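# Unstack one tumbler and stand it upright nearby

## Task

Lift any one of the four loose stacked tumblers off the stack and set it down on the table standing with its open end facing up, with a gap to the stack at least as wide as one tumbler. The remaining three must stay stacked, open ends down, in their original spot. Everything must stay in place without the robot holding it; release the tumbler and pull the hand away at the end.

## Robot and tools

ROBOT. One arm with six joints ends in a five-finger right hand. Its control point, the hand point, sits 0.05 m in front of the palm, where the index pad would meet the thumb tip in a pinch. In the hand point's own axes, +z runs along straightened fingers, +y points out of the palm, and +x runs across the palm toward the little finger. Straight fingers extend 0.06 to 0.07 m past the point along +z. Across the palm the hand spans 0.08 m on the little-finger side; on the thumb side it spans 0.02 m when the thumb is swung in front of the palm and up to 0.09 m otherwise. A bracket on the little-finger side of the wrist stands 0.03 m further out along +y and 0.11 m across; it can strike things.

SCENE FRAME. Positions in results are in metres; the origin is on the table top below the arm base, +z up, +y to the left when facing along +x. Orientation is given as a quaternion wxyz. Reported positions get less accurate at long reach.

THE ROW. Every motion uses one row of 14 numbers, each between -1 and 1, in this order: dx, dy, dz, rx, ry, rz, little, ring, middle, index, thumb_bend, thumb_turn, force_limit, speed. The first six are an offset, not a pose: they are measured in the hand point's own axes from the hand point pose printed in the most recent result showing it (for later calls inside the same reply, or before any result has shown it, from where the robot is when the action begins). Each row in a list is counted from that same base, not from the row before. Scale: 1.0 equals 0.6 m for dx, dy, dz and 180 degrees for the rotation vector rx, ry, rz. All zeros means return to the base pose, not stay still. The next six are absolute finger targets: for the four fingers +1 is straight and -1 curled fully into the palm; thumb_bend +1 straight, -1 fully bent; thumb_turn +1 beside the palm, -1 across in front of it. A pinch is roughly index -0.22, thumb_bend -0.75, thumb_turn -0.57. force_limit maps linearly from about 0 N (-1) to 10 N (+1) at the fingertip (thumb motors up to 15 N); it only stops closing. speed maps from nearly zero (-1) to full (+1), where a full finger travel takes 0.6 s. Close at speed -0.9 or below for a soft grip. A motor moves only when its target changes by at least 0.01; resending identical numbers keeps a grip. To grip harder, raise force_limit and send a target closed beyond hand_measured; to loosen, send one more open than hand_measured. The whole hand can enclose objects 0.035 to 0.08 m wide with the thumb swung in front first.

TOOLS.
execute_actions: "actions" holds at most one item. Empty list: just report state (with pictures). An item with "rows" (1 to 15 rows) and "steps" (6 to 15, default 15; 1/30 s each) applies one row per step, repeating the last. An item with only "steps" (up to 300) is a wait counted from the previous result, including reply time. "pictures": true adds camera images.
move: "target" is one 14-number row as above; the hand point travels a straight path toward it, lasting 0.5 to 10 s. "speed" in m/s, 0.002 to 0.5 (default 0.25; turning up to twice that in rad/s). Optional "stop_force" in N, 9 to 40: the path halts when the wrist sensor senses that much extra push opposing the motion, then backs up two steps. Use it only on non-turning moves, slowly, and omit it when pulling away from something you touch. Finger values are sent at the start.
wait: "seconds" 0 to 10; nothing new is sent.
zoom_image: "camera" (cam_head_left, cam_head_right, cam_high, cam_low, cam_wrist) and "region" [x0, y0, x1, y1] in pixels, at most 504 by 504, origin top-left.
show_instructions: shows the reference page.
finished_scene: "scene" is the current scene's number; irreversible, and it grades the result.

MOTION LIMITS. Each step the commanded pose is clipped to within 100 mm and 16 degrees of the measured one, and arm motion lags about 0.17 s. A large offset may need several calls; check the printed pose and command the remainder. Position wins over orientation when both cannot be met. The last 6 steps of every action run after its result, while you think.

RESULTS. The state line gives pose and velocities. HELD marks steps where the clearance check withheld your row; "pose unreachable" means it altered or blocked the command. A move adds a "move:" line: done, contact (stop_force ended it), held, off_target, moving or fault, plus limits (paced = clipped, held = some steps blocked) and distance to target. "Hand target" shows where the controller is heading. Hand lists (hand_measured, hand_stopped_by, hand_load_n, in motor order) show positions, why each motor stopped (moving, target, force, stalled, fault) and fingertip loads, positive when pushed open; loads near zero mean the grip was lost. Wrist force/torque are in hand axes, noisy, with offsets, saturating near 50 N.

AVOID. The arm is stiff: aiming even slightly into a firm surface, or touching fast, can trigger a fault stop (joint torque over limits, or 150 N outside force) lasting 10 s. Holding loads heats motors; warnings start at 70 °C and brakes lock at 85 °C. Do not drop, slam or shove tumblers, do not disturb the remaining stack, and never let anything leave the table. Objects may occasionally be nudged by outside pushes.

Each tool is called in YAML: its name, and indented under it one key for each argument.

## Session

execute_actions:
  actions: []

Scene clock: 0.00 s of 6600.00 s.
end_effector_position=(+0.3319, +0.1983, +0.2649) hand_measured=(+1.000, +1.000, +1.000, +1.000, +1.000, +1.000) hand_load_n=(+0.0, +0.0, +0.0, +0.0, +0.0, +0.0) hand_stopped_by=(target, target, target, target, target, target) hand_force_limit=0.00 hand_speed=-0.80 end_effector_quat_wxyz=(+0.261, +0.383, +0.833, -0.301) end_effector_velocity=(-0.000, -0.000, -0.000) end_effector_angular_velocity=(+0.000, -0.000, -0.000)
Joint positions: [ 0.918 -1.14   2.043  0.596  2.498  0.325]
Joint velocities: [-0.     0.001  0.    -0.001 -0.    -0.   ]
Joint torques (N m, as the arm reports them, + toward a larger angle): no reading
Motor temperatures (°C, as the motors report them): [23 25 22 28 31 31]
Wrist force (N, on the end effector, along its own x y z axes, offset not removed): no reading
Wrist torque (N m, same axes, about the end effector's origin, offset not removed): no reading
Hand target: +0.332, +0.198, +0.265; +0.261, +0.383, +0.833, -0.301
camera_calibration (this result's frames):
cam_wrist: T_world_to_cam=[[0.860486, 0.480717, -0.168747, -0.335172], [0.236179, -0.0829054, 0.968166, -0.319183], [0.451424, -0.872948, -0.184874, 0.200322], [0, 0, 0, 1]] pos_world=[0.273365, 0.309531, 0.289498]

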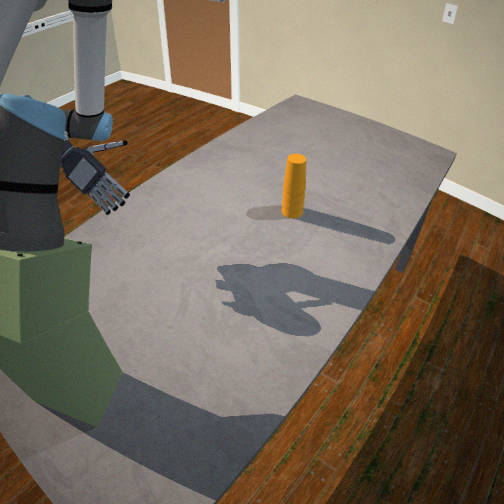

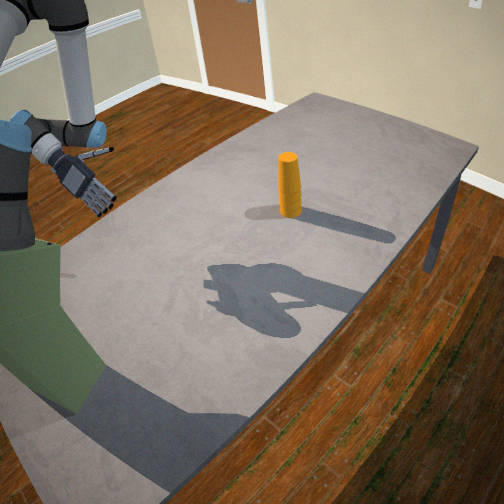

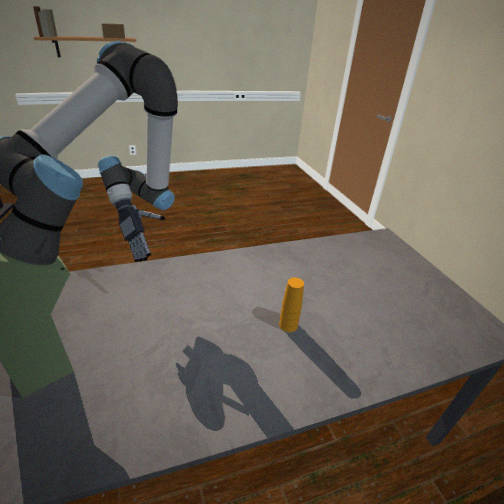

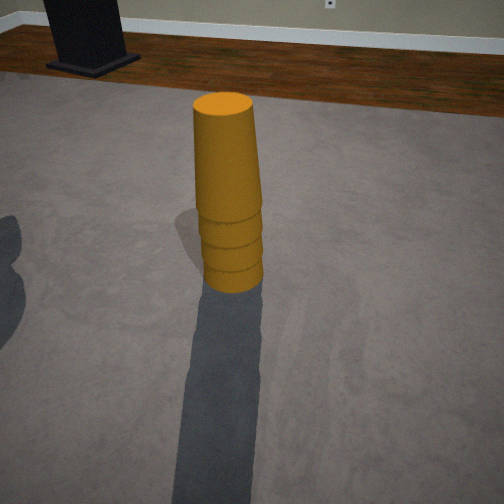

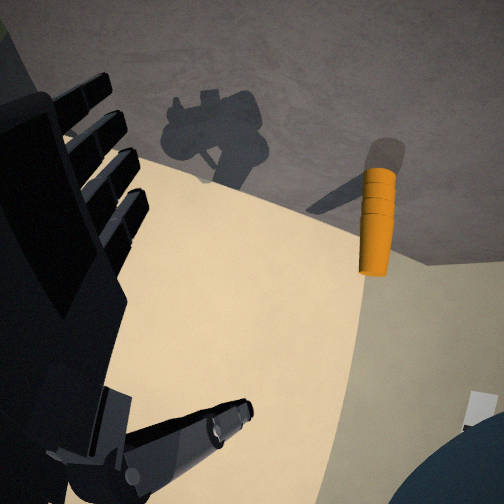

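zoom_image:
  camera: "cam_low"
  region: [150, 70, 310, 310]

zoom_image:
  camera: "cam_high"
  region: [250, 260, 340, 350]

zoom_image:
  camera: "cam_head_left"
  region: [250, 140, 340, 230]

zoom_image:
  camera: "cam_head_right"
  region: [245, 140, 335, 230]

Region (150, 70, 310, 310) of cam_low's 504x504 image, scaled by 2.100, with more detail than that image has.

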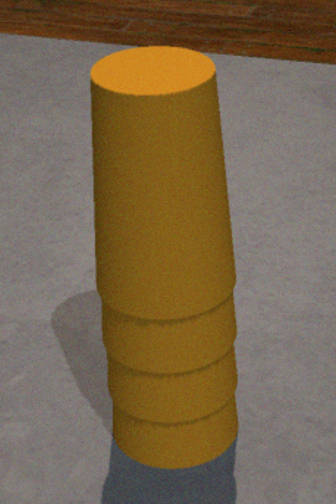

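Region (250, 260, 340, 350) of cam_high's 504x504 image, scaled by 5.600, with more detail than that image has.

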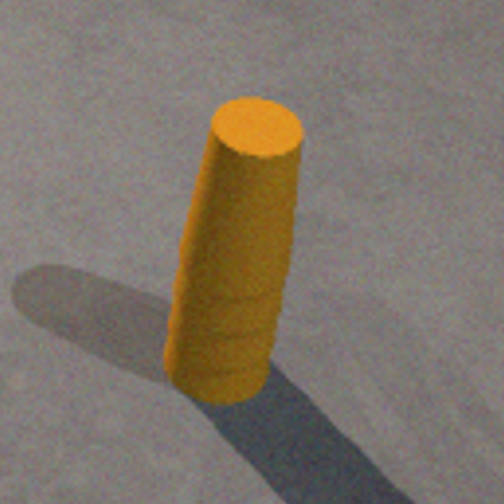

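Region (250, 140, 340, 230) of cam_head_left's 504x504 image, scaled by 5.600, with more detail than that image has.

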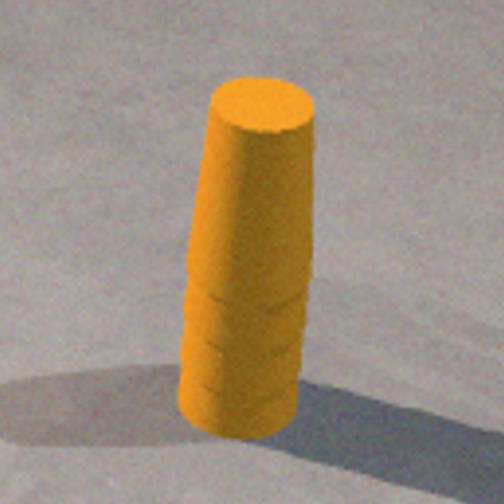

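Region (245, 140, 335, 230) of cam_head_right's 504x504 image, scaled by 5.600, with more detail than that image has.

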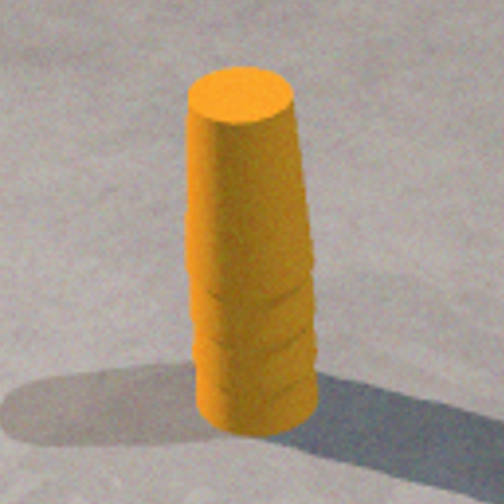

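zoom_image:
  camera: "cam_wrist"
  region: [320, 130, 440, 290]

Region (320, 130, 440, 290) of cam_wrist's 504x504 image, scaled by 3.150, with more detail than that image has; it fills the left 378 columns of this view, and the rest is white.

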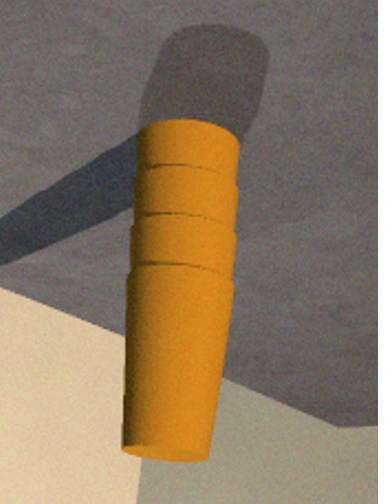

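move:
  target: [-0.341, 0.2264, 0.4962, -0.2557, -0.276, -0.0032, 1, 1, 1, 1, 1, -1, 0.1, 0.3]
  speed: 0.4

Scene clock: 8.43 s of 6600.00 s.
end_effector_position=(+0.6173, -0.0385, +0.1573) hand_measured=(+1.000, +1.000, +1.000, +1.000, +1.000, -1.000) hand_load_n=(+0.0, +0.0, +0.0, +0.0, +0.0, +0.0) hand_stopped_by=(target, target, target, target, target, target) hand_force_limit=0.10 hand_speed=0.30 end_effector_quat_wxyz=(+0.701, +0.092, +0.701, -0.093) end_effector_velocity=(+0.000, -0.001, -0.001) end_effector_angular_velocity=(+0.001, -0.003, +0.006)
Joint positions: [-0.155 -0.744  2.136 -1.887  1.649 -1.179]
Joint velocities: [-0.002  0.006 -0.005 -0.006 -0.006  0.003]
Joint torques (N m, as the arm reports them, + toward a larger angle): [-21.64 -22.67  -4.01  -3.57  -2.14   1.42]
Motor temperatures (°C, as the motors report them): [23 25 22 28 31 31]
Wrist force (N, on the end effector, along its own x y z axes, offset not removed): [0.6 3.1 0.7]
Wrist torque (N m, same axes, about the end effector's origin, offset not removed): [0.40 0.11 0.07]
Hand target: +0.617, -0.039, +0.157; +0.701, +0.092, +0.701, -0.093
Off the commanded pose: 0.001 m, 0 deg.
Kept back: nothing.
After step 90, 3.20 s passed at rest.
move: done; limits=paced
camera_calibration (this result's frames):
cam_wrist: T_world_to_cam=[[0.211425, 0.96669, 0.144257, -0.114943], [-0.573677, 0.00324002, 0.819075, 0.224654], [0.791324, -0.25593, 0.555253, -0.457663], [0, 0, 0, 1]] pos_world=[0.51534, -0.00674289, 0.0866913]

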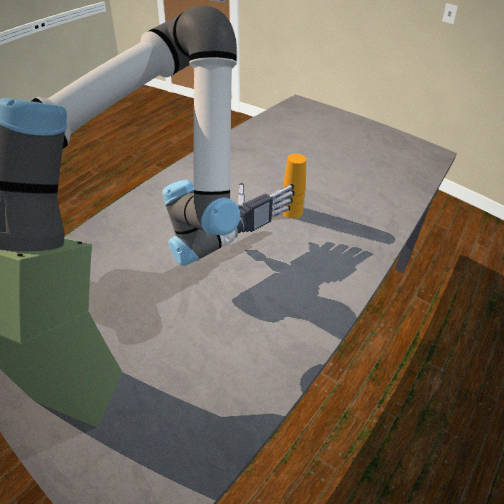

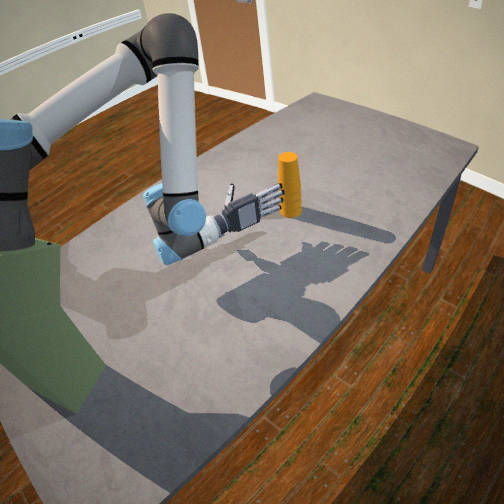

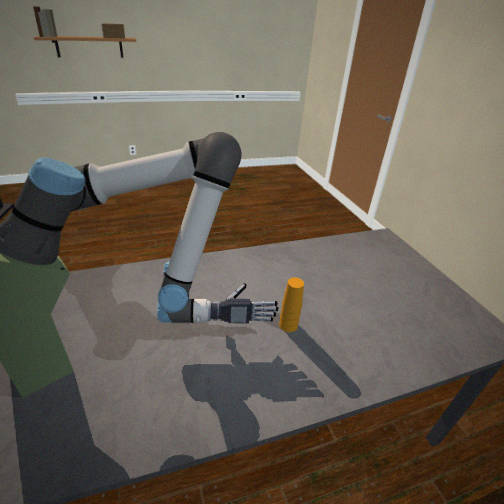

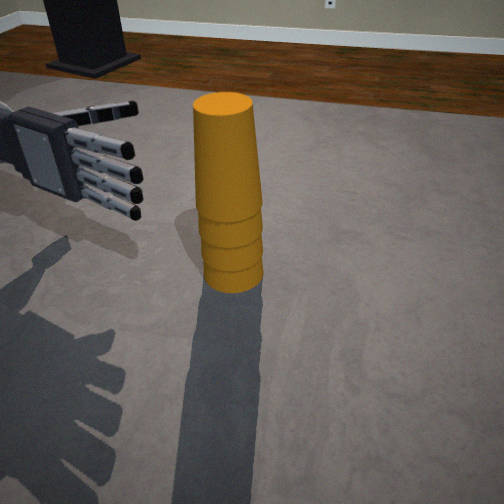

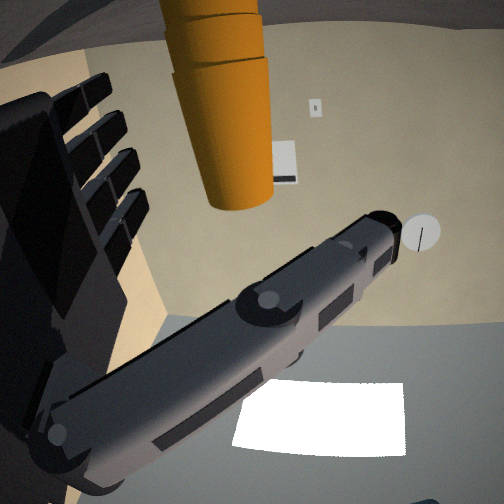

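zoom_image:
  camera: "cam_wrist"
  region: [130, 0, 330, 230]

Region (130, 0, 330, 230) of cam_wrist's 504x504 image, scaled by 2.191, with more detail than that image has; it fills the left 438 columns of this view, and the rest is white.

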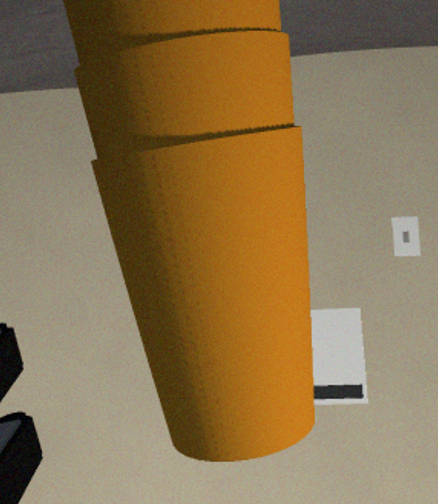

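move:
  target: [0, 0.005, 0.243, 0, 0, 0, 1, 1, 1, 1, 1, -1, 0.1, 0.3]
  speed: 0.15

Scene clock: 12.67 s of 6600.00 s.
end_effector_position=(+0.7588, -0.0734, +0.1576) hand_measured=(+1.000, +1.000, +1.000, +1.000, +1.000, -1.000) hand_load_n=(+0.0, +0.0, +0.0, +0.0, +0.0, +0.0) hand_stopped_by=(target, target, target, target, target, target) hand_force_limit=0.10 hand_speed=0.30 end_effector_quat_wxyz=(+0.701, +0.092, +0.701, -0.093) end_effector_velocity=(+0.001, -0.000, -0.001) end_effector_angular_velocity=(+0.001, +0.002, -0.000)
Joint positions: [-0.171 -0.794  1.799 -1.5    1.635 -1.172]
Joint velocities: [ 0.001  0.001 -0.005  0.006  0.    -0.   ]
Joint torques (N m, as the arm reports them, + toward a larger angle): [ -2.17 -28.47 -12.36   1.64   2.13   1.27]
Motor temperatures (°C, as the motors report them): [23 25 22 28 31 31]
Wrist force (N, on the end effector, along its own x y z axes, offset not removed): [-0.2 2.2 0.7]
Wrist torque (N m, same axes, about the end effector's origin, offset not removed): [0.31 0.10 -0.08]
Hand target: +0.759, -0.073, +0.158; +0.701, +0.092, +0.701, -0.093
Off the commanded pose: 0.000 m, 0 deg.
Kept back: nothing.
move: done
camera_calibration (this result's frames):
cam_wrist: T_world_to_cam=[[0.211304, 0.966729, 0.144174, -0.111025], [-0.573657, 0.00323218, 0.819089, 0.305702], [0.791371, -0.255783, 0.555254, -0.57869], [0, 0, 0, 1]] pos_world=[0.656787, -0.0416758, 0.0869296]

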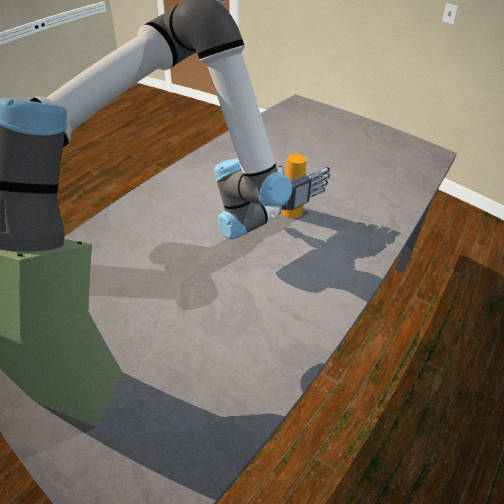

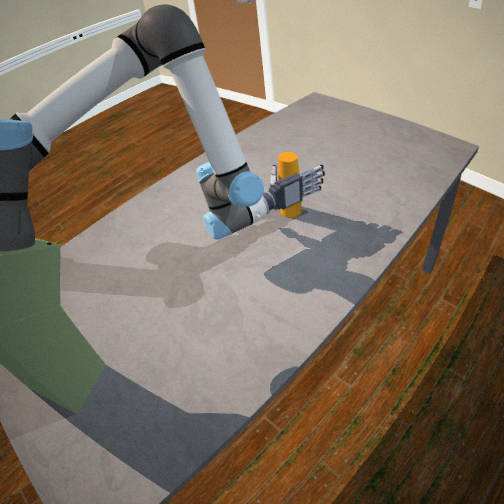

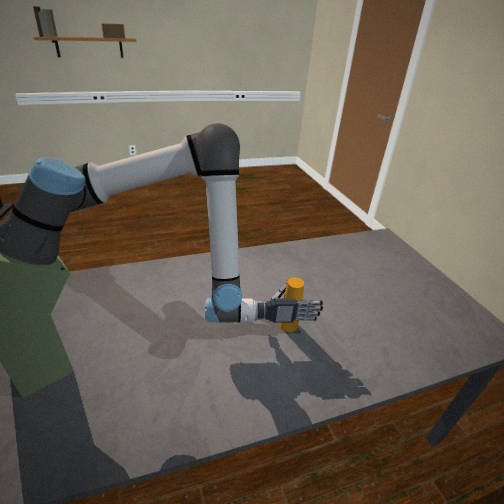

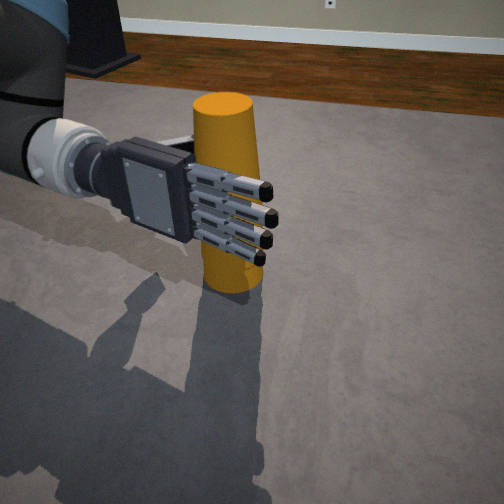

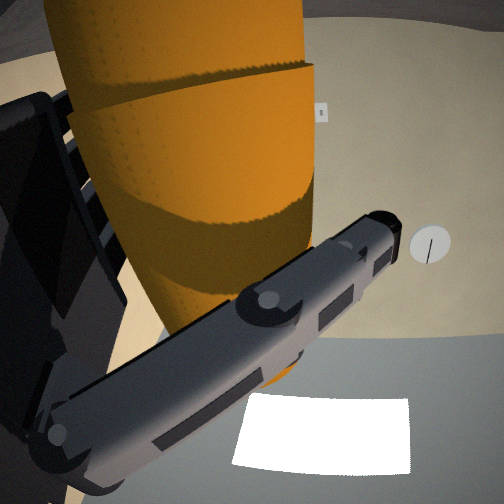

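zoom_image:
  camera: "cam_wrist"
  region: [30, 30, 350, 190]

Region (30, 30, 350, 190) of cam_wrist's 504x504 image, scaled by 1.575, with more detail than that image has.

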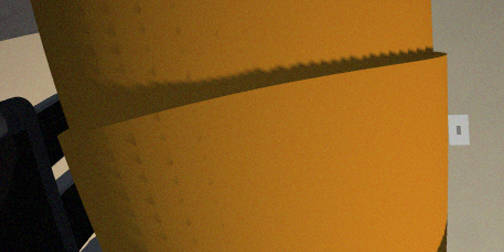

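execute_actions:
  actions:
    - {"rows": [[0, -0.002, 0.007, 0, 0, 0, 1, 0.2, 0.2, 0.2, 1, -1, 0.1, -0.3]], "steps": 15}
  pictures: false

Scene clock: 16.07 s of 6600.00 s.
end_effector_position=(+0.7623, -0.0755, +0.1576) hand_measured=(+1.000, +0.770, +0.770, +0.770, +1.000, -1.000) hand_load_n=(+0.0, +0.0, +0.0, +0.0, +0.0, +0.0) hand_stopped_by=(target, moving, moving, moving, target, target) hand_force_limit=0.10 hand_speed=-0.30 end_effector_quat_wxyz=(+0.701, +0.092, +0.701, -0.093) end_effector_velocity=(+0.003, -0.002, -0.000) end_effector_angular_velocity=(+0.000, -0.000, +0.000)
Joint positions: [-0.173 -0.793  1.789 -1.491  1.633 -1.17 ]
Joint velocities: [-0.003  0.002 -0.009  0.006 -0.003  0.001]
Joint torques (N m, as the arm reports them, + toward a larger angle): [-22.72 -28.1  -11.53   1.29  -2.     1.47]
Motor temperatures (°C, as the motors report them): [23 25 22 28 31 31]
Wrist force (N, on the end effector, along its own x y z axes, offset not removed): [0.6 0.1 0.6]
Wrist torque (N m, same axes, about the end effector's origin, offset not removed): [-0.08 0.05 0.01]
Steps of this call (steps 1 to 90: nothing new was sent; then 0.10 s passed at rest; steps 91 to 99: the first 9 steps of this action). Readings (end_effector_position | what the end effector reports):
91: (+0.7590, -0.0734, +0.1575) | hand_measured=(+1.000, +1.000, +1.000, +1.000, +1.000, -1.000) hand_load_n=(+0.0, +0.0, +0.0, +0.0, +0.0, +0.0) hand_stopped_by=(target, moving, moving, moving, target, target) hand_force_limit=0.10 hand_speed=-0.30
92: (+0.7596, -0.0738, +0.1575) | hand_measured=(+1.000, +1.000, +1.000, +1.000, +1.000, -1.000) hand_load_n=(+0.0, +0.0, +0.0, +0.0, +0.0, +0.0) hand_stopped_by=(target, moving, moving, moving, target, target) hand_force_limit=0.10 hand_speed=-0.30
94: (+0.7610, -0.0747, +0.1576) | hand_measured=(+1.000, +0.964, +0.964, +0.964, +1.000, -1.000) hand_load_n=(+0.0, +0.0, +0.0, +0.0, +0.0, +0.0) hand_stopped_by=(target, moving, moving, moving, target, target) hand_force_limit=0.10 hand_speed=-0.30
98: (+0.7622, -0.0754, +0.1576) | hand_measured=(+1.000, +0.810, +0.810, +0.810, +1.000, -1.000) hand_load_n=(+0.0, +0.0, +0.0, +0.0, +0.0, +0.0) hand_stopped_by=(target, moving, moving, moving, target, target) hand_force_limit=0.10 hand_speed=-0.30
99: the state above

execute_actions:
  actions:
    - {"rows": [[0, 0, 0, 0, 0, 0, 1, -0.6, -0.6, -0.6, 1, -1, 0.1, -0.88]], "steps": 15}
  pictures: true

Scene clock: 16.70 s of 6600.00 s.
end_effector_position=(+0.7624, -0.0756, +0.1576) hand_measured=(+1.000, +0.286, +0.286, +0.286, +1.000, -1.000) hand_load_n=(+0.0, +0.0, +0.0, +0.0, +0.0, +0.0) hand_stopped_by=(target, moving, moving, moving, target, target) hand_force_limit=0.10 hand_speed=-0.88 end_effector_quat_wxyz=(+0.701, +0.092, +0.701, -0.093) end_effector_velocity=(-0.001, +0.001, -0.000) end_effector_angular_velocity=(+0.001, +0.001, +0.001)
Joint positions: [-0.173 -0.793  1.789 -1.491  1.633 -1.17 ]
Joint velocities: [ 0.001  0.     0.003 -0.002  0.    -0.   ]
Joint torques (N m, as the arm reports them, + toward a larger angle): [ -2.98 -41.29   8.71  -3.67   1.64  -0.15]
Motor temperatures (°C, as the motors report them): [23 25 22 28 31 31]
Wrist force (N, on the end effector, along its own x y z axes, offset not removed): [0.2 1.5 0.7]
Wrist torque (N m, same axes, about the end effector's origin, offset not removed): [0.07 0.08 -0.06]
Off your previous action's commanded pose: 0.000 m, 0 deg at its last step (step 6 of this call).
Steps of this call (steps 1 to 6: the last 6 steps of your previous action; steps 7 to 10: nothing new was sent; steps 11 to 19: the first 9 steps of this action). Readings (end_effector_position | what the end effector reports):
11: (+0.7625, -0.0757, +0.1576) | hand_measured=(+1.000, +0.342, +0.342, +0.342, +1.000, -1.000) hand_load_n=(+0.0, +0.0, +0.0, +0.0, +0.0, +0.0) hand_stopped_by=(target, moving, moving, moving, target, target) hand_force_limit=0.10 hand_speed=-0.88
12: (+0.7625, -0.0757, +0.1576) | hand_measured=(+1.000, +0.332, +0.332, +0.332, +1.000, -1.000) hand_load_n=(+0.0, +0.0, +0.0, +0.0, +0.0, +0.0) hand_stopped_by=(target, moving, moving, moving, target, target) hand_force_limit=0.10 hand_speed=-0.88
14: (+0.7625, -0.0757, +0.1576) | hand_measured=(+1.000, +0.320, +0.320, +0.320, +1.000, -1.000) hand_load_n=(+0.0, +0.0, +0.0, +0.0, +0.0, +0.0) hand_stopped_by=(target, moving, moving, moving, target, target) hand_force_limit=0.10 hand_speed=-0.88
18: (+0.7624, -0.0756, +0.1576) | hand_measured=(+1.000, +0.292, +0.292, +0.292, +1.000, -1.000) hand_load_n=(+0.0, +0.0, +0.0, +0.0, +0.0, +0.0) hand_stopped_by=(target, moving, moving, moving, target, target) hand_force_limit=0.10 hand_speed=-0.88
19: the state above
camera_calibration (this result's frames):
cam_wrist: T_world_to_cam=[[0.211145, 0.966758, 0.144213, -0.109604], [-0.573779, 0.00314332, 0.819004, 0.307864], [0.791326, -0.255675, 0.555369, -0.58209], [0, 0, 0, 1]] pos_world=[0.660411, -0.0438332, 0.0869387]

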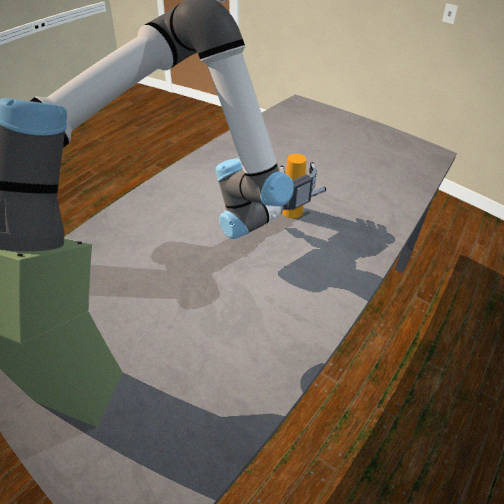

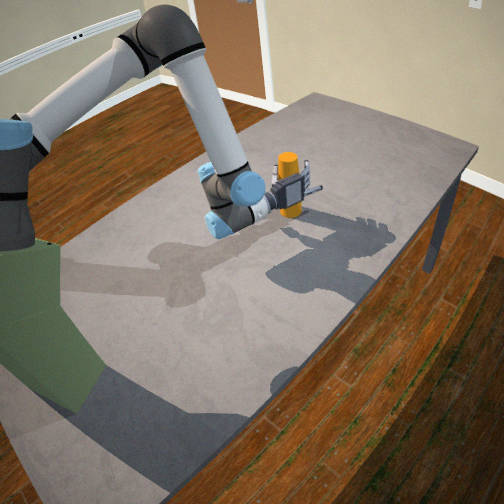

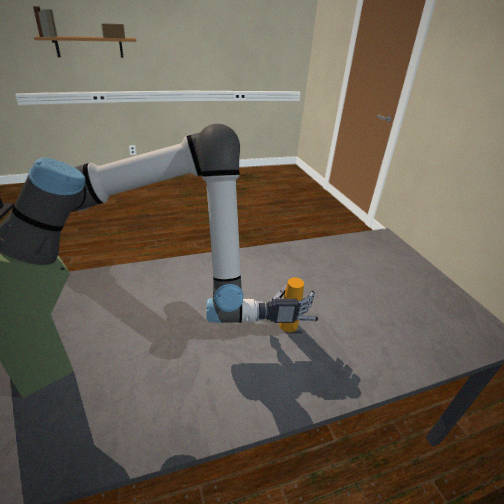

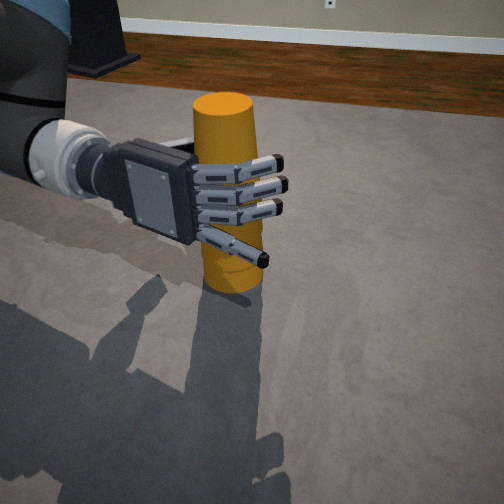

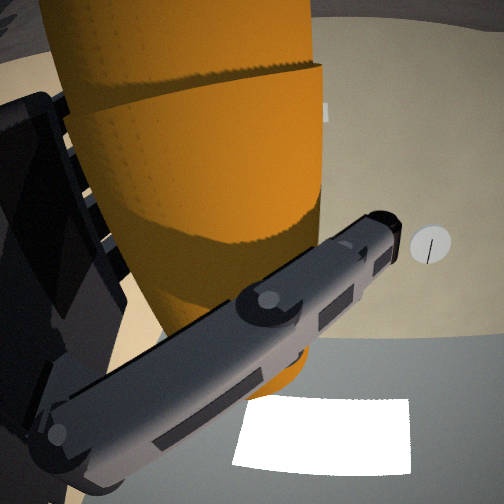

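execute_actions:
  actions:
    - {"steps": 32}
  pictures: false

Scene clock: 17.77 s of 6600.00 s.
end_effector_position=(+0.7623, -0.0755, +0.1576) hand_measured=(+1.000, +0.072, +0.072, +0.072, +1.000, -1.000) hand_load_n=(+0.0, +0.0, +0.0, +0.0, +0.0, +0.0) hand_stopped_by=(target, moving, moving, moving, target, target) hand_force_limit=0.10 hand_speed=-0.88 end_effector_quat_wxyz=(+0.701, +0.092, +0.701, -0.093) end_effector_velocity=(+0.000, +0.000, -0.000) end_effector_angular_velocity=(-0.000, +0.000, +0.001)
Joint positions: [-0.173 -0.793  1.789 -1.491  1.633 -1.17 ]
Joint velocities: [ 0.     0.    -0.    -0.    -0.001 -0.   ]
Joint torques (N m, as the arm reports them, + toward a larger angle): [ -2.19 -54.22   8.99  -3.56   3.5   -1.48]
Motor temperatures (°C, as the motors report them): [23 25 22 28 31 31]
Wrist force (N, on the end effector, along its own x y z axes, offset not removed): [0.4 1.2 0.7]
Wrist torque (N m, same axes, about the end effector's origin, offset not removed): [0.02 0.11 -0.10]
Hand target: +0.762, -0.075, +0.158; +0.701, +0.092, +0.701, -0.093
Off the commanded pose: 0.000 m, 0 deg.
Kept back: nothing.
Steps of this call (steps 1 to 6: the last 6 steps of your previous action; steps 7 to 32: nothing new was sent). Readings (end_effector_position | what the end effector reports):
1: (+0.7624, -0.0756, +0.1576) | hand_measured=(+1.000, +0.280, +0.280, +0.280, +1.000, -1.000) hand_load_n=(+0.0, +0.0, +0.0, +0.0, +0.0, +0.0) hand_stopped_by=(target, moving, moving, moving, target, target) hand_force_limit=0.10 hand_speed=-0.88
2: (+0.7623, -0.0755, +0.1576) | hand_measured=(+1.000, +0.272, +0.272, +0.272, +1.000, -1.000) hand_load_n=(+0.0, +0.0, +0.0, +0.0, +0.0, +0.0) hand_stopped_by=(target, moving, moving, moving, target, target) hand_force_limit=0.10 hand_speed=-0.88
4: (+0.7623, -0.0755, +0.1575) | hand_measured=(+1.000, +0.260, +0.260, +0.260, +1.000, -1.000) hand_load_n=(+0.0, +0.0, +0.0, +0.0, +0.0, +0.0) hand_stopped_by=(target, moving, moving, moving, target, target) hand_force_limit=0.10 hand_speed=-0.88
8: (+0.7622, -0.0755, +0.1575) | hand_measured=(+1.000, +0.232, +0.232, +0.232, +1.000, -1.000) hand_load_n=(+0.0, +0.0, +0.0, +0.0, +0.0, +0.0) hand_stopped_by=(target, moving, moving, moving, target, target) hand_force_limit=0.10 hand_speed=-0.88
32: the state above

execute_actions:
  actions:
    - {"rows": [[0, 0, 0, 0, 0, 0, 1, -0.6, -0.6, -0.6, 0.3, -1, 0.1, -0.88]], "steps": 15}
  pictures: false

Scene clock: 18.20 s of 6600.00 s.
end_effector_position=(+0.7623, -0.0755, +0.1576) hand_measured=(+1.000, -0.014, -0.014, -0.014, +0.976, -1.000) hand_load_n=(+0.0, +0.0, +0.0, +0.0, +0.0, +0.0) hand_stopped_by=(target, moving, moving, moving, moving, target) hand_force_limit=0.10 hand_speed=-0.88 end_effector_quat_wxyz=(+0.701, +0.092, +0.701, -0.093) end_effector_velocity=(+0.000, +0.000, -0.000) end_effector_angular_velocity=(+0.000, -0.000, +0.000)
Joint positions: [-0.173 -0.793  1.789 -1.491  1.633 -1.17 ]
Joint velocities: [-0.  0. -0.  0. -0.  0.]
Joint torques (N m, as the arm reports them, + toward a larger angle): [ -2.33 -54.18   8.68  -3.59   3.56  -1.37]
Motor temperatures (°C, as the motors report them): [23 25 22 28 31 31]
Wrist force (N, on the end effector, along its own x y z axes, offset not removed): [0.6 1.2 1.4]
Wrist torque (N m, same axes, about the end effector's origin, offset not removed): [-0.05 0.00 -0.01]
Steps of this call (steps 1 to 4: nothing new was sent; steps 5 to 13: the first 9 steps of this action). Readings (end_effector_position | what the end effector reports):
5: (+0.7623, -0.0755, +0.1576) | hand_measured=(+1.000, +0.040, +0.040, +0.040, +1.000, -1.000) hand_load_n=(+0.0, +0.0, +0.0, +0.0, +0.0, +0.0) hand_stopped_by=(target, moving, moving, moving, moving, target) hand_force_limit=0.10 hand_speed=-0.88
6: (+0.7623, -0.0755, +0.1576) | hand_measured=(+1.000, +0.032, +0.032, +0.032, +1.000, -1.000) hand_load_n=(+0.0, +0.0, +0.0, +0.0, +0.0, +0.0) hand_stopped_by=(target, moving, moving, moving, moving, target) hand_force_limit=0.10 hand_speed=-0.88
8: (+0.7623, -0.0755, +0.1576) | hand_measured=(+1.000, +0.020, +0.020, +0.020, +0.996, -1.000) hand_load_n=(+0.0, +0.0, +0.0, +0.0, +0.0, +0.0) hand_stopped_by=(target, moving, moving, moving, moving, target) hand_force_limit=0.10 hand_speed=-0.88
12: (+0.7623, -0.0755, +0.1576) | hand_measured=(+1.000, -0.008, -0.008, -0.008, +0.980, -1.000) hand_load_n=(+0.0, +0.0, +0.0, +0.0, +0.0, +0.0) hand_stopped_by=(target, moving, moving, moving, moving, target) hand_force_limit=0.10 hand_speed=-0.88
13: the state above

execute_actions:
  actions:
    - {"steps": 24}
  pictures: true

Scene clock: 19.00 s of 6600.00 s.
end_effector_position=(+0.7623, -0.0755, +0.1576) hand_measured=(+1.000, -0.072, -0.104, -0.132, +0.914, -1.000) hand_load_n=(+0.0, +4.0, +5.0, +6.0, +8.0, +2.0) hand_stopped_by=(target, force, force, force, force, target) hand_force_limit=0.10 hand_speed=-0.88 end_effector_quat_wxyz=(+0.701, +0.092, +0.701, -0.093) end_effector_velocity=(+0.000, +0.000, +0.000) end_effector_angular_velocity=(+0.000, -0.000, +0.000)
Joint positions: [-0.173 -0.793  1.789 -1.491  1.633 -1.17 ]
Joint velocities: [-0. -0. -0.  0. -0.  0.]
Joint torques (N m, as the arm reports them, + toward a larger angle): [ -2.68 -52.75   8.08  -3.     3.12  -1.31]
Motor temperatures (°C, as the motors report them): [23 25 22 28 31 31]
Wrist force (N, on the end effector, along its own x y z axes, offset not removed): [0.1 1.5 2.8]
Wrist torque (N m, same axes, about the end effector's origin, offset not removed): [0.10 -0.09 -0.08]
Hand target: +0.762, -0.075, +0.158; +0.701, +0.092, +0.701, -0.093
Off the commanded pose: 0.000 m, 0 deg.
Kept back: nothing.
Steps of this call (steps 1 to 6: the last 6 steps of your previous action; steps 7 to 24: nothing new was sent). Readings (end_effector_position | what the end effector reports):
1: (+0.7623, -0.0755, +0.1576) | hand_measured=(+1.000, -0.020, -0.020, -0.020, +0.970, -1.000) hand_load_n=(+0.0, +0.0, +0.0, +0.0, +0.0, +0.0) hand_stopped_by=(target, moving, moving, moving, moving, target) hand_force_limit=0.10 hand_speed=-0.88
2: (+0.7623, -0.0755, +0.1576) | hand_measured=(+1.000, -0.028, -0.028, -0.028, +0.966, -1.000) hand_load_n=(+0.0, +0.0, +0.0, +0.0, +0.0, +0.0) hand_stopped_by=(target, moving, moving, moving, moving, target) hand_force_limit=0.10 hand_speed=-0.88
4: (+0.7623, -0.0755, +0.1576) | hand_measured=(+1.000, -0.040, -0.040, -0.040, +0.958, -1.000) hand_load_n=(+0.0, +0.5, +0.0, +0.0, +0.0, +0.0) hand_stopped_by=(target, moving, moving, moving, moving, target) hand_force_limit=0.10 hand_speed=-0.88
8: (+0.7623, -0.0755, +0.1576) | hand_measured=(+1.000, -0.066, -0.068, -0.068, +0.944, -1.000) hand_load_n=(+0.0, +4.5, +0.0, +0.0, +2.5, +2.0) hand_stopped_by=(target, moving, moving, moving, moving, target) hand_force_limit=0.10 hand_speed=-0.88
24: the state above
camera_calibration (this result's frames):
cam_wrist: T_world_to_cam=[[0.211303, 0.966728, 0.14418, -0.109777], [-0.573692, 0.00323813, 0.819065, 0.30774], [0.791346, -0.255786, 0.555289, -0.581983], [0, 0, 0, 1]] pos_world=[0.660294, -0.043735, 0.0869369]

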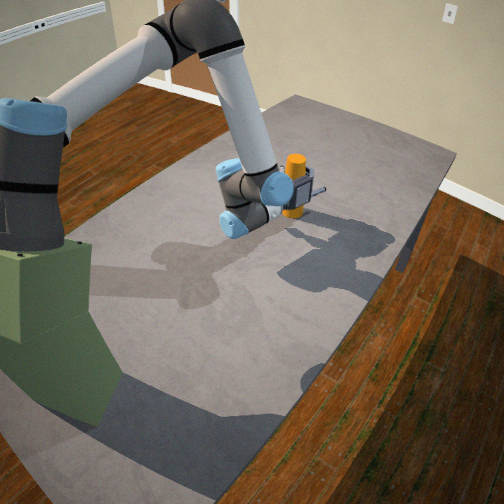

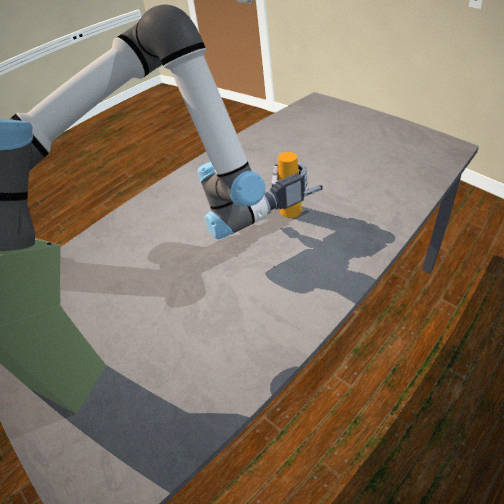

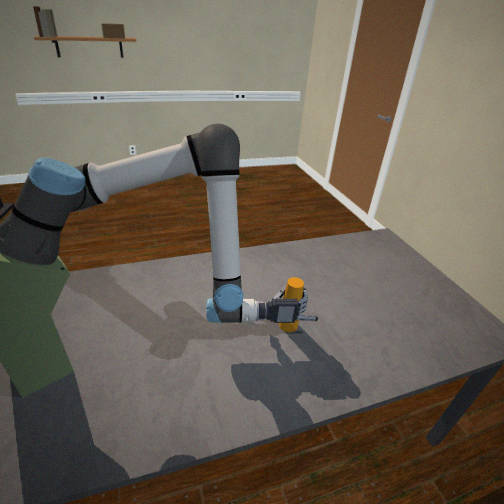

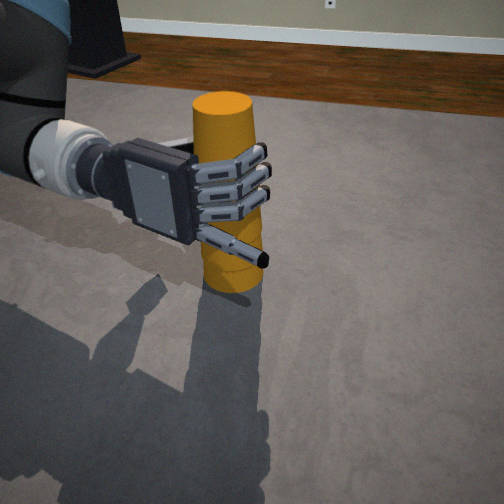

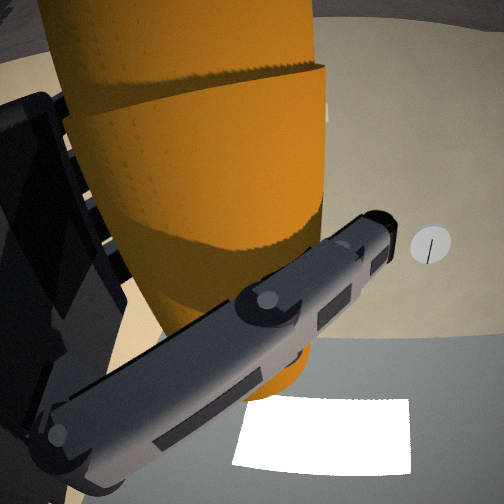

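move:
  target: [-0.24, 0, 0, 0, 0, 0, 1, -0.6, -0.6, -0.6, 0.3, -1, 0.1, -0.88]
  speed: 0.12

Scene clock: 21.03 s of 6600.00 s.
end_effector_position=(+0.7623, -0.0753, +0.3014) hand_measured=(+1.000, -0.072, -0.104, -0.132, +0.914, -1.000) hand_load_n=(+0.0, +4.0, +5.0, +5.5, +8.5, +2.0) hand_stopped_by=(target, force, force, force, force, target) hand_force_limit=0.10 hand_speed=-0.88 end_effector_quat_wxyz=(+0.701, +0.092, +0.701, -0.093) end_effector_velocity=(-0.000, -0.000, +0.002) end_effector_angular_velocity=(+0.000, +0.000, -0.000)
Joint positions: [-0.288 -1.139  2.    -1.355  1.532 -1.116]
Joint velocities: [-0.002 -0.004  0.002  0.003 -0.002  0.001]
Joint torques (N m, as the arm reports them, + toward a larger angle): [-22.02 -50.52   6.1    1.42  -2.25   1.42]
Motor temperatures (°C, as the motors report them): [23 25 22 28 31 31]
Wrist force (N, on the end effector, along its own x y z axes, offset not removed): [-0.8 0.7 2.2]
Wrist torque (N m, same axes, about the end effector's origin, offset not removed): [-0.07 0.17 -0.18]
Hand target: +0.762, -0.075, +0.302; +0.701, +0.092, +0.701, -0.093
Off the commanded pose: 0.000 m, 0 deg.
Kept back: nothing.
move: done
camera_calibration (this result's frames):
cam_wrist: T_world_to_cam=[[0.211232, 0.966772, 0.143993, -0.13061], [-0.573645, 0.0033388, 0.819097, 0.189877], [0.791399, -0.25562, 0.555289, -0.661831], [0, 0, 0, 1]] pos_world=[0.660283, -0.043541, 0.230786]

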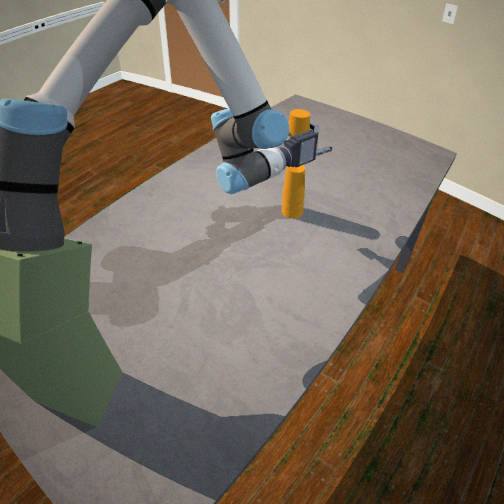

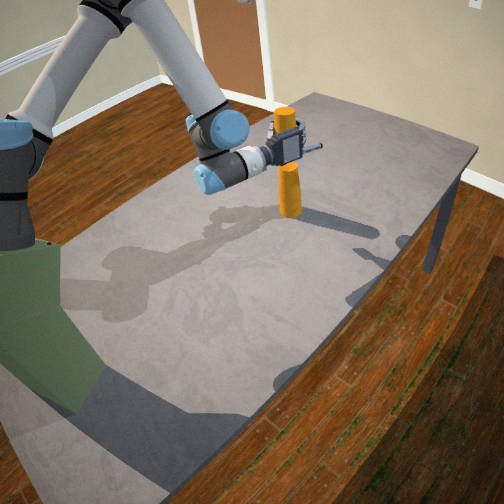

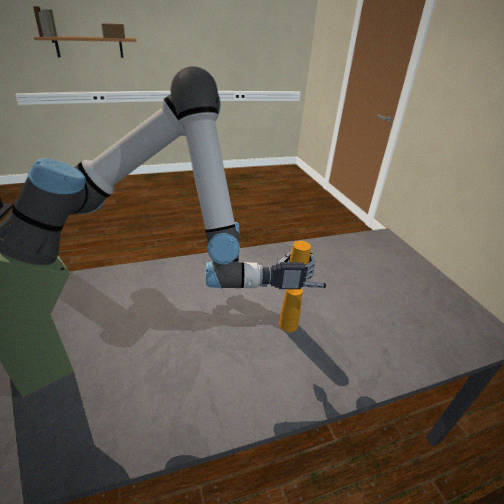

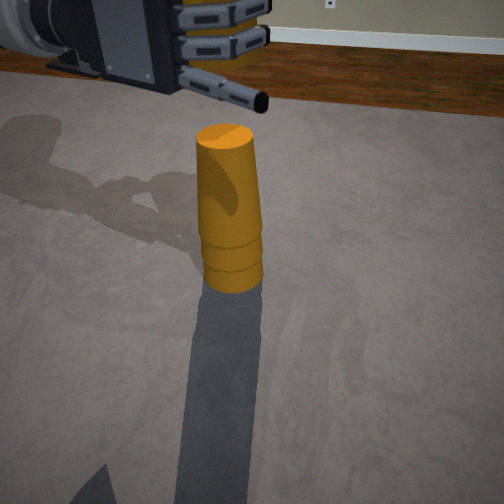

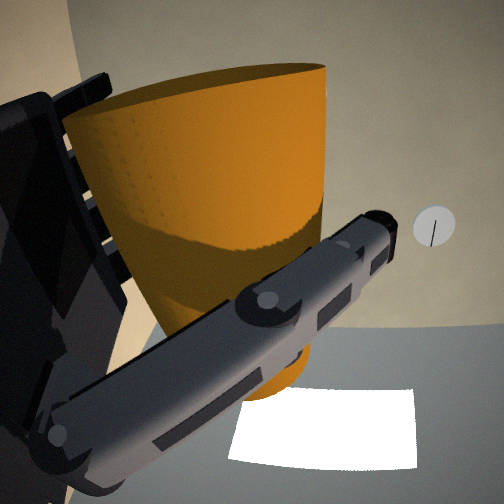

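move:
  target: [-0.02, 0.283, -0.1, 0, 0, 0.5, 1, -0.6, -0.6, -0.6, 0.3, -1, 0.1, -0.88]
  speed: 0.5

Scene clock: 24.77 s of 6600.00 s.
end_effector_position=(+0.7484, +0.1043, +0.3133) hand_measured=(+1.000, -0.072, -0.104, -0.132, +0.914, -1.000) hand_load_n=(+0.0, +4.0, +5.0, +5.5, +8.0, +2.5) hand_stopped_by=(target, force, force, force, force, target) hand_force_limit=0.10 hand_speed=-0.88 end_effector_quat_wxyz=(+0.562, +0.561, +0.431, +0.430) end_effector_velocity=(-0.000, +0.001, -0.000) end_effector_angular_velocity=(+0.008, +0.001, -0.001)
Joint positions: [ 0.242 -1.187  1.891 -1.25   1.995  0.189]
Joint velocities: [ 0.003 -0.001 -0.002  0.005  0.003  0.007]
Joint torques (N m, as the arm reports them, + toward a larger angle): [ 11.47 -57.36 -16.15   1.34   3.41   1.34]
Motor temperatures (°C, as the motors report them): [23 25 22 28 31 31]
Wrist force (N, on the end effector, along its own x y z axes, offset not removed): [1.7 0.9 1.2]
Wrist torque (N m, same axes, about the end effector's origin, offset not removed): [0.15 -0.11 0.11]
Hand target: +0.748, +0.104, +0.313; +0.562, +0.561, +0.430, +0.430
Off the commanded pose: 0.000 m, 0 deg.
Kept back: nothing.
move: done
camera_calibration (this result's frames):
cam_wrist: T_world_to_cam=[[-0.0834215, -0.126758, 0.98842, -0.23303], [-0.748041, -0.64736, -0.146153, 0.672413], [0.658389, -0.75157, -0.0408165, -0.273539], [0, 0, 0, 1]] pos_world=[0.663648, 0.200171, 0.317442]

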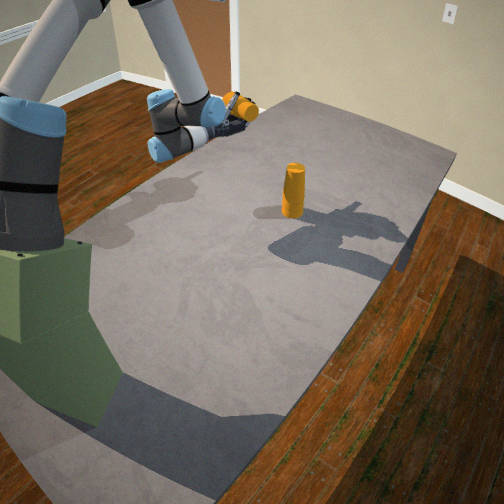

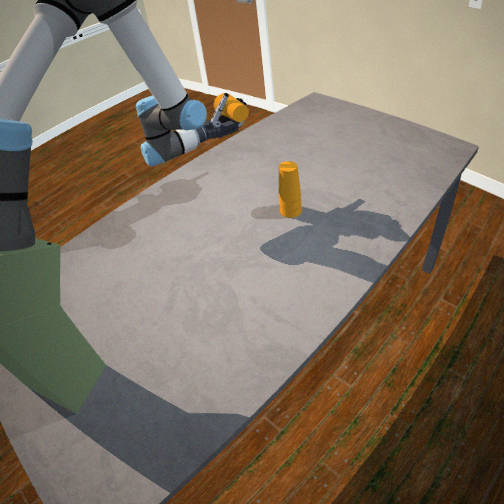

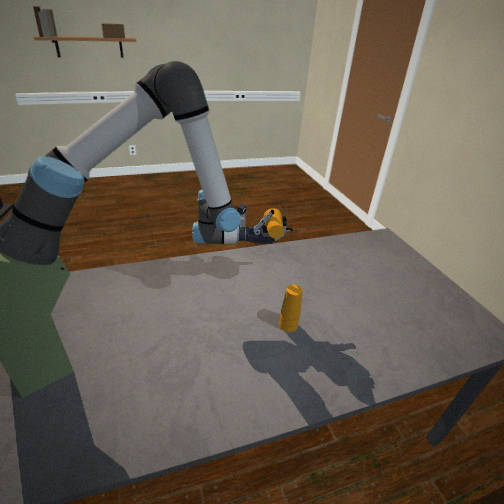

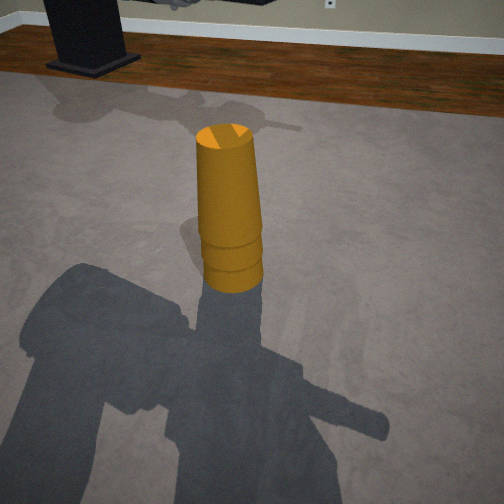

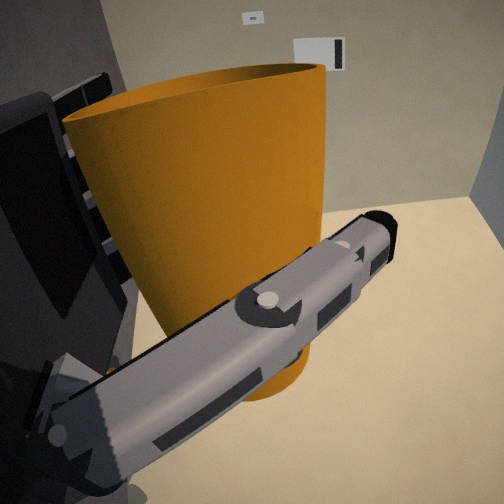

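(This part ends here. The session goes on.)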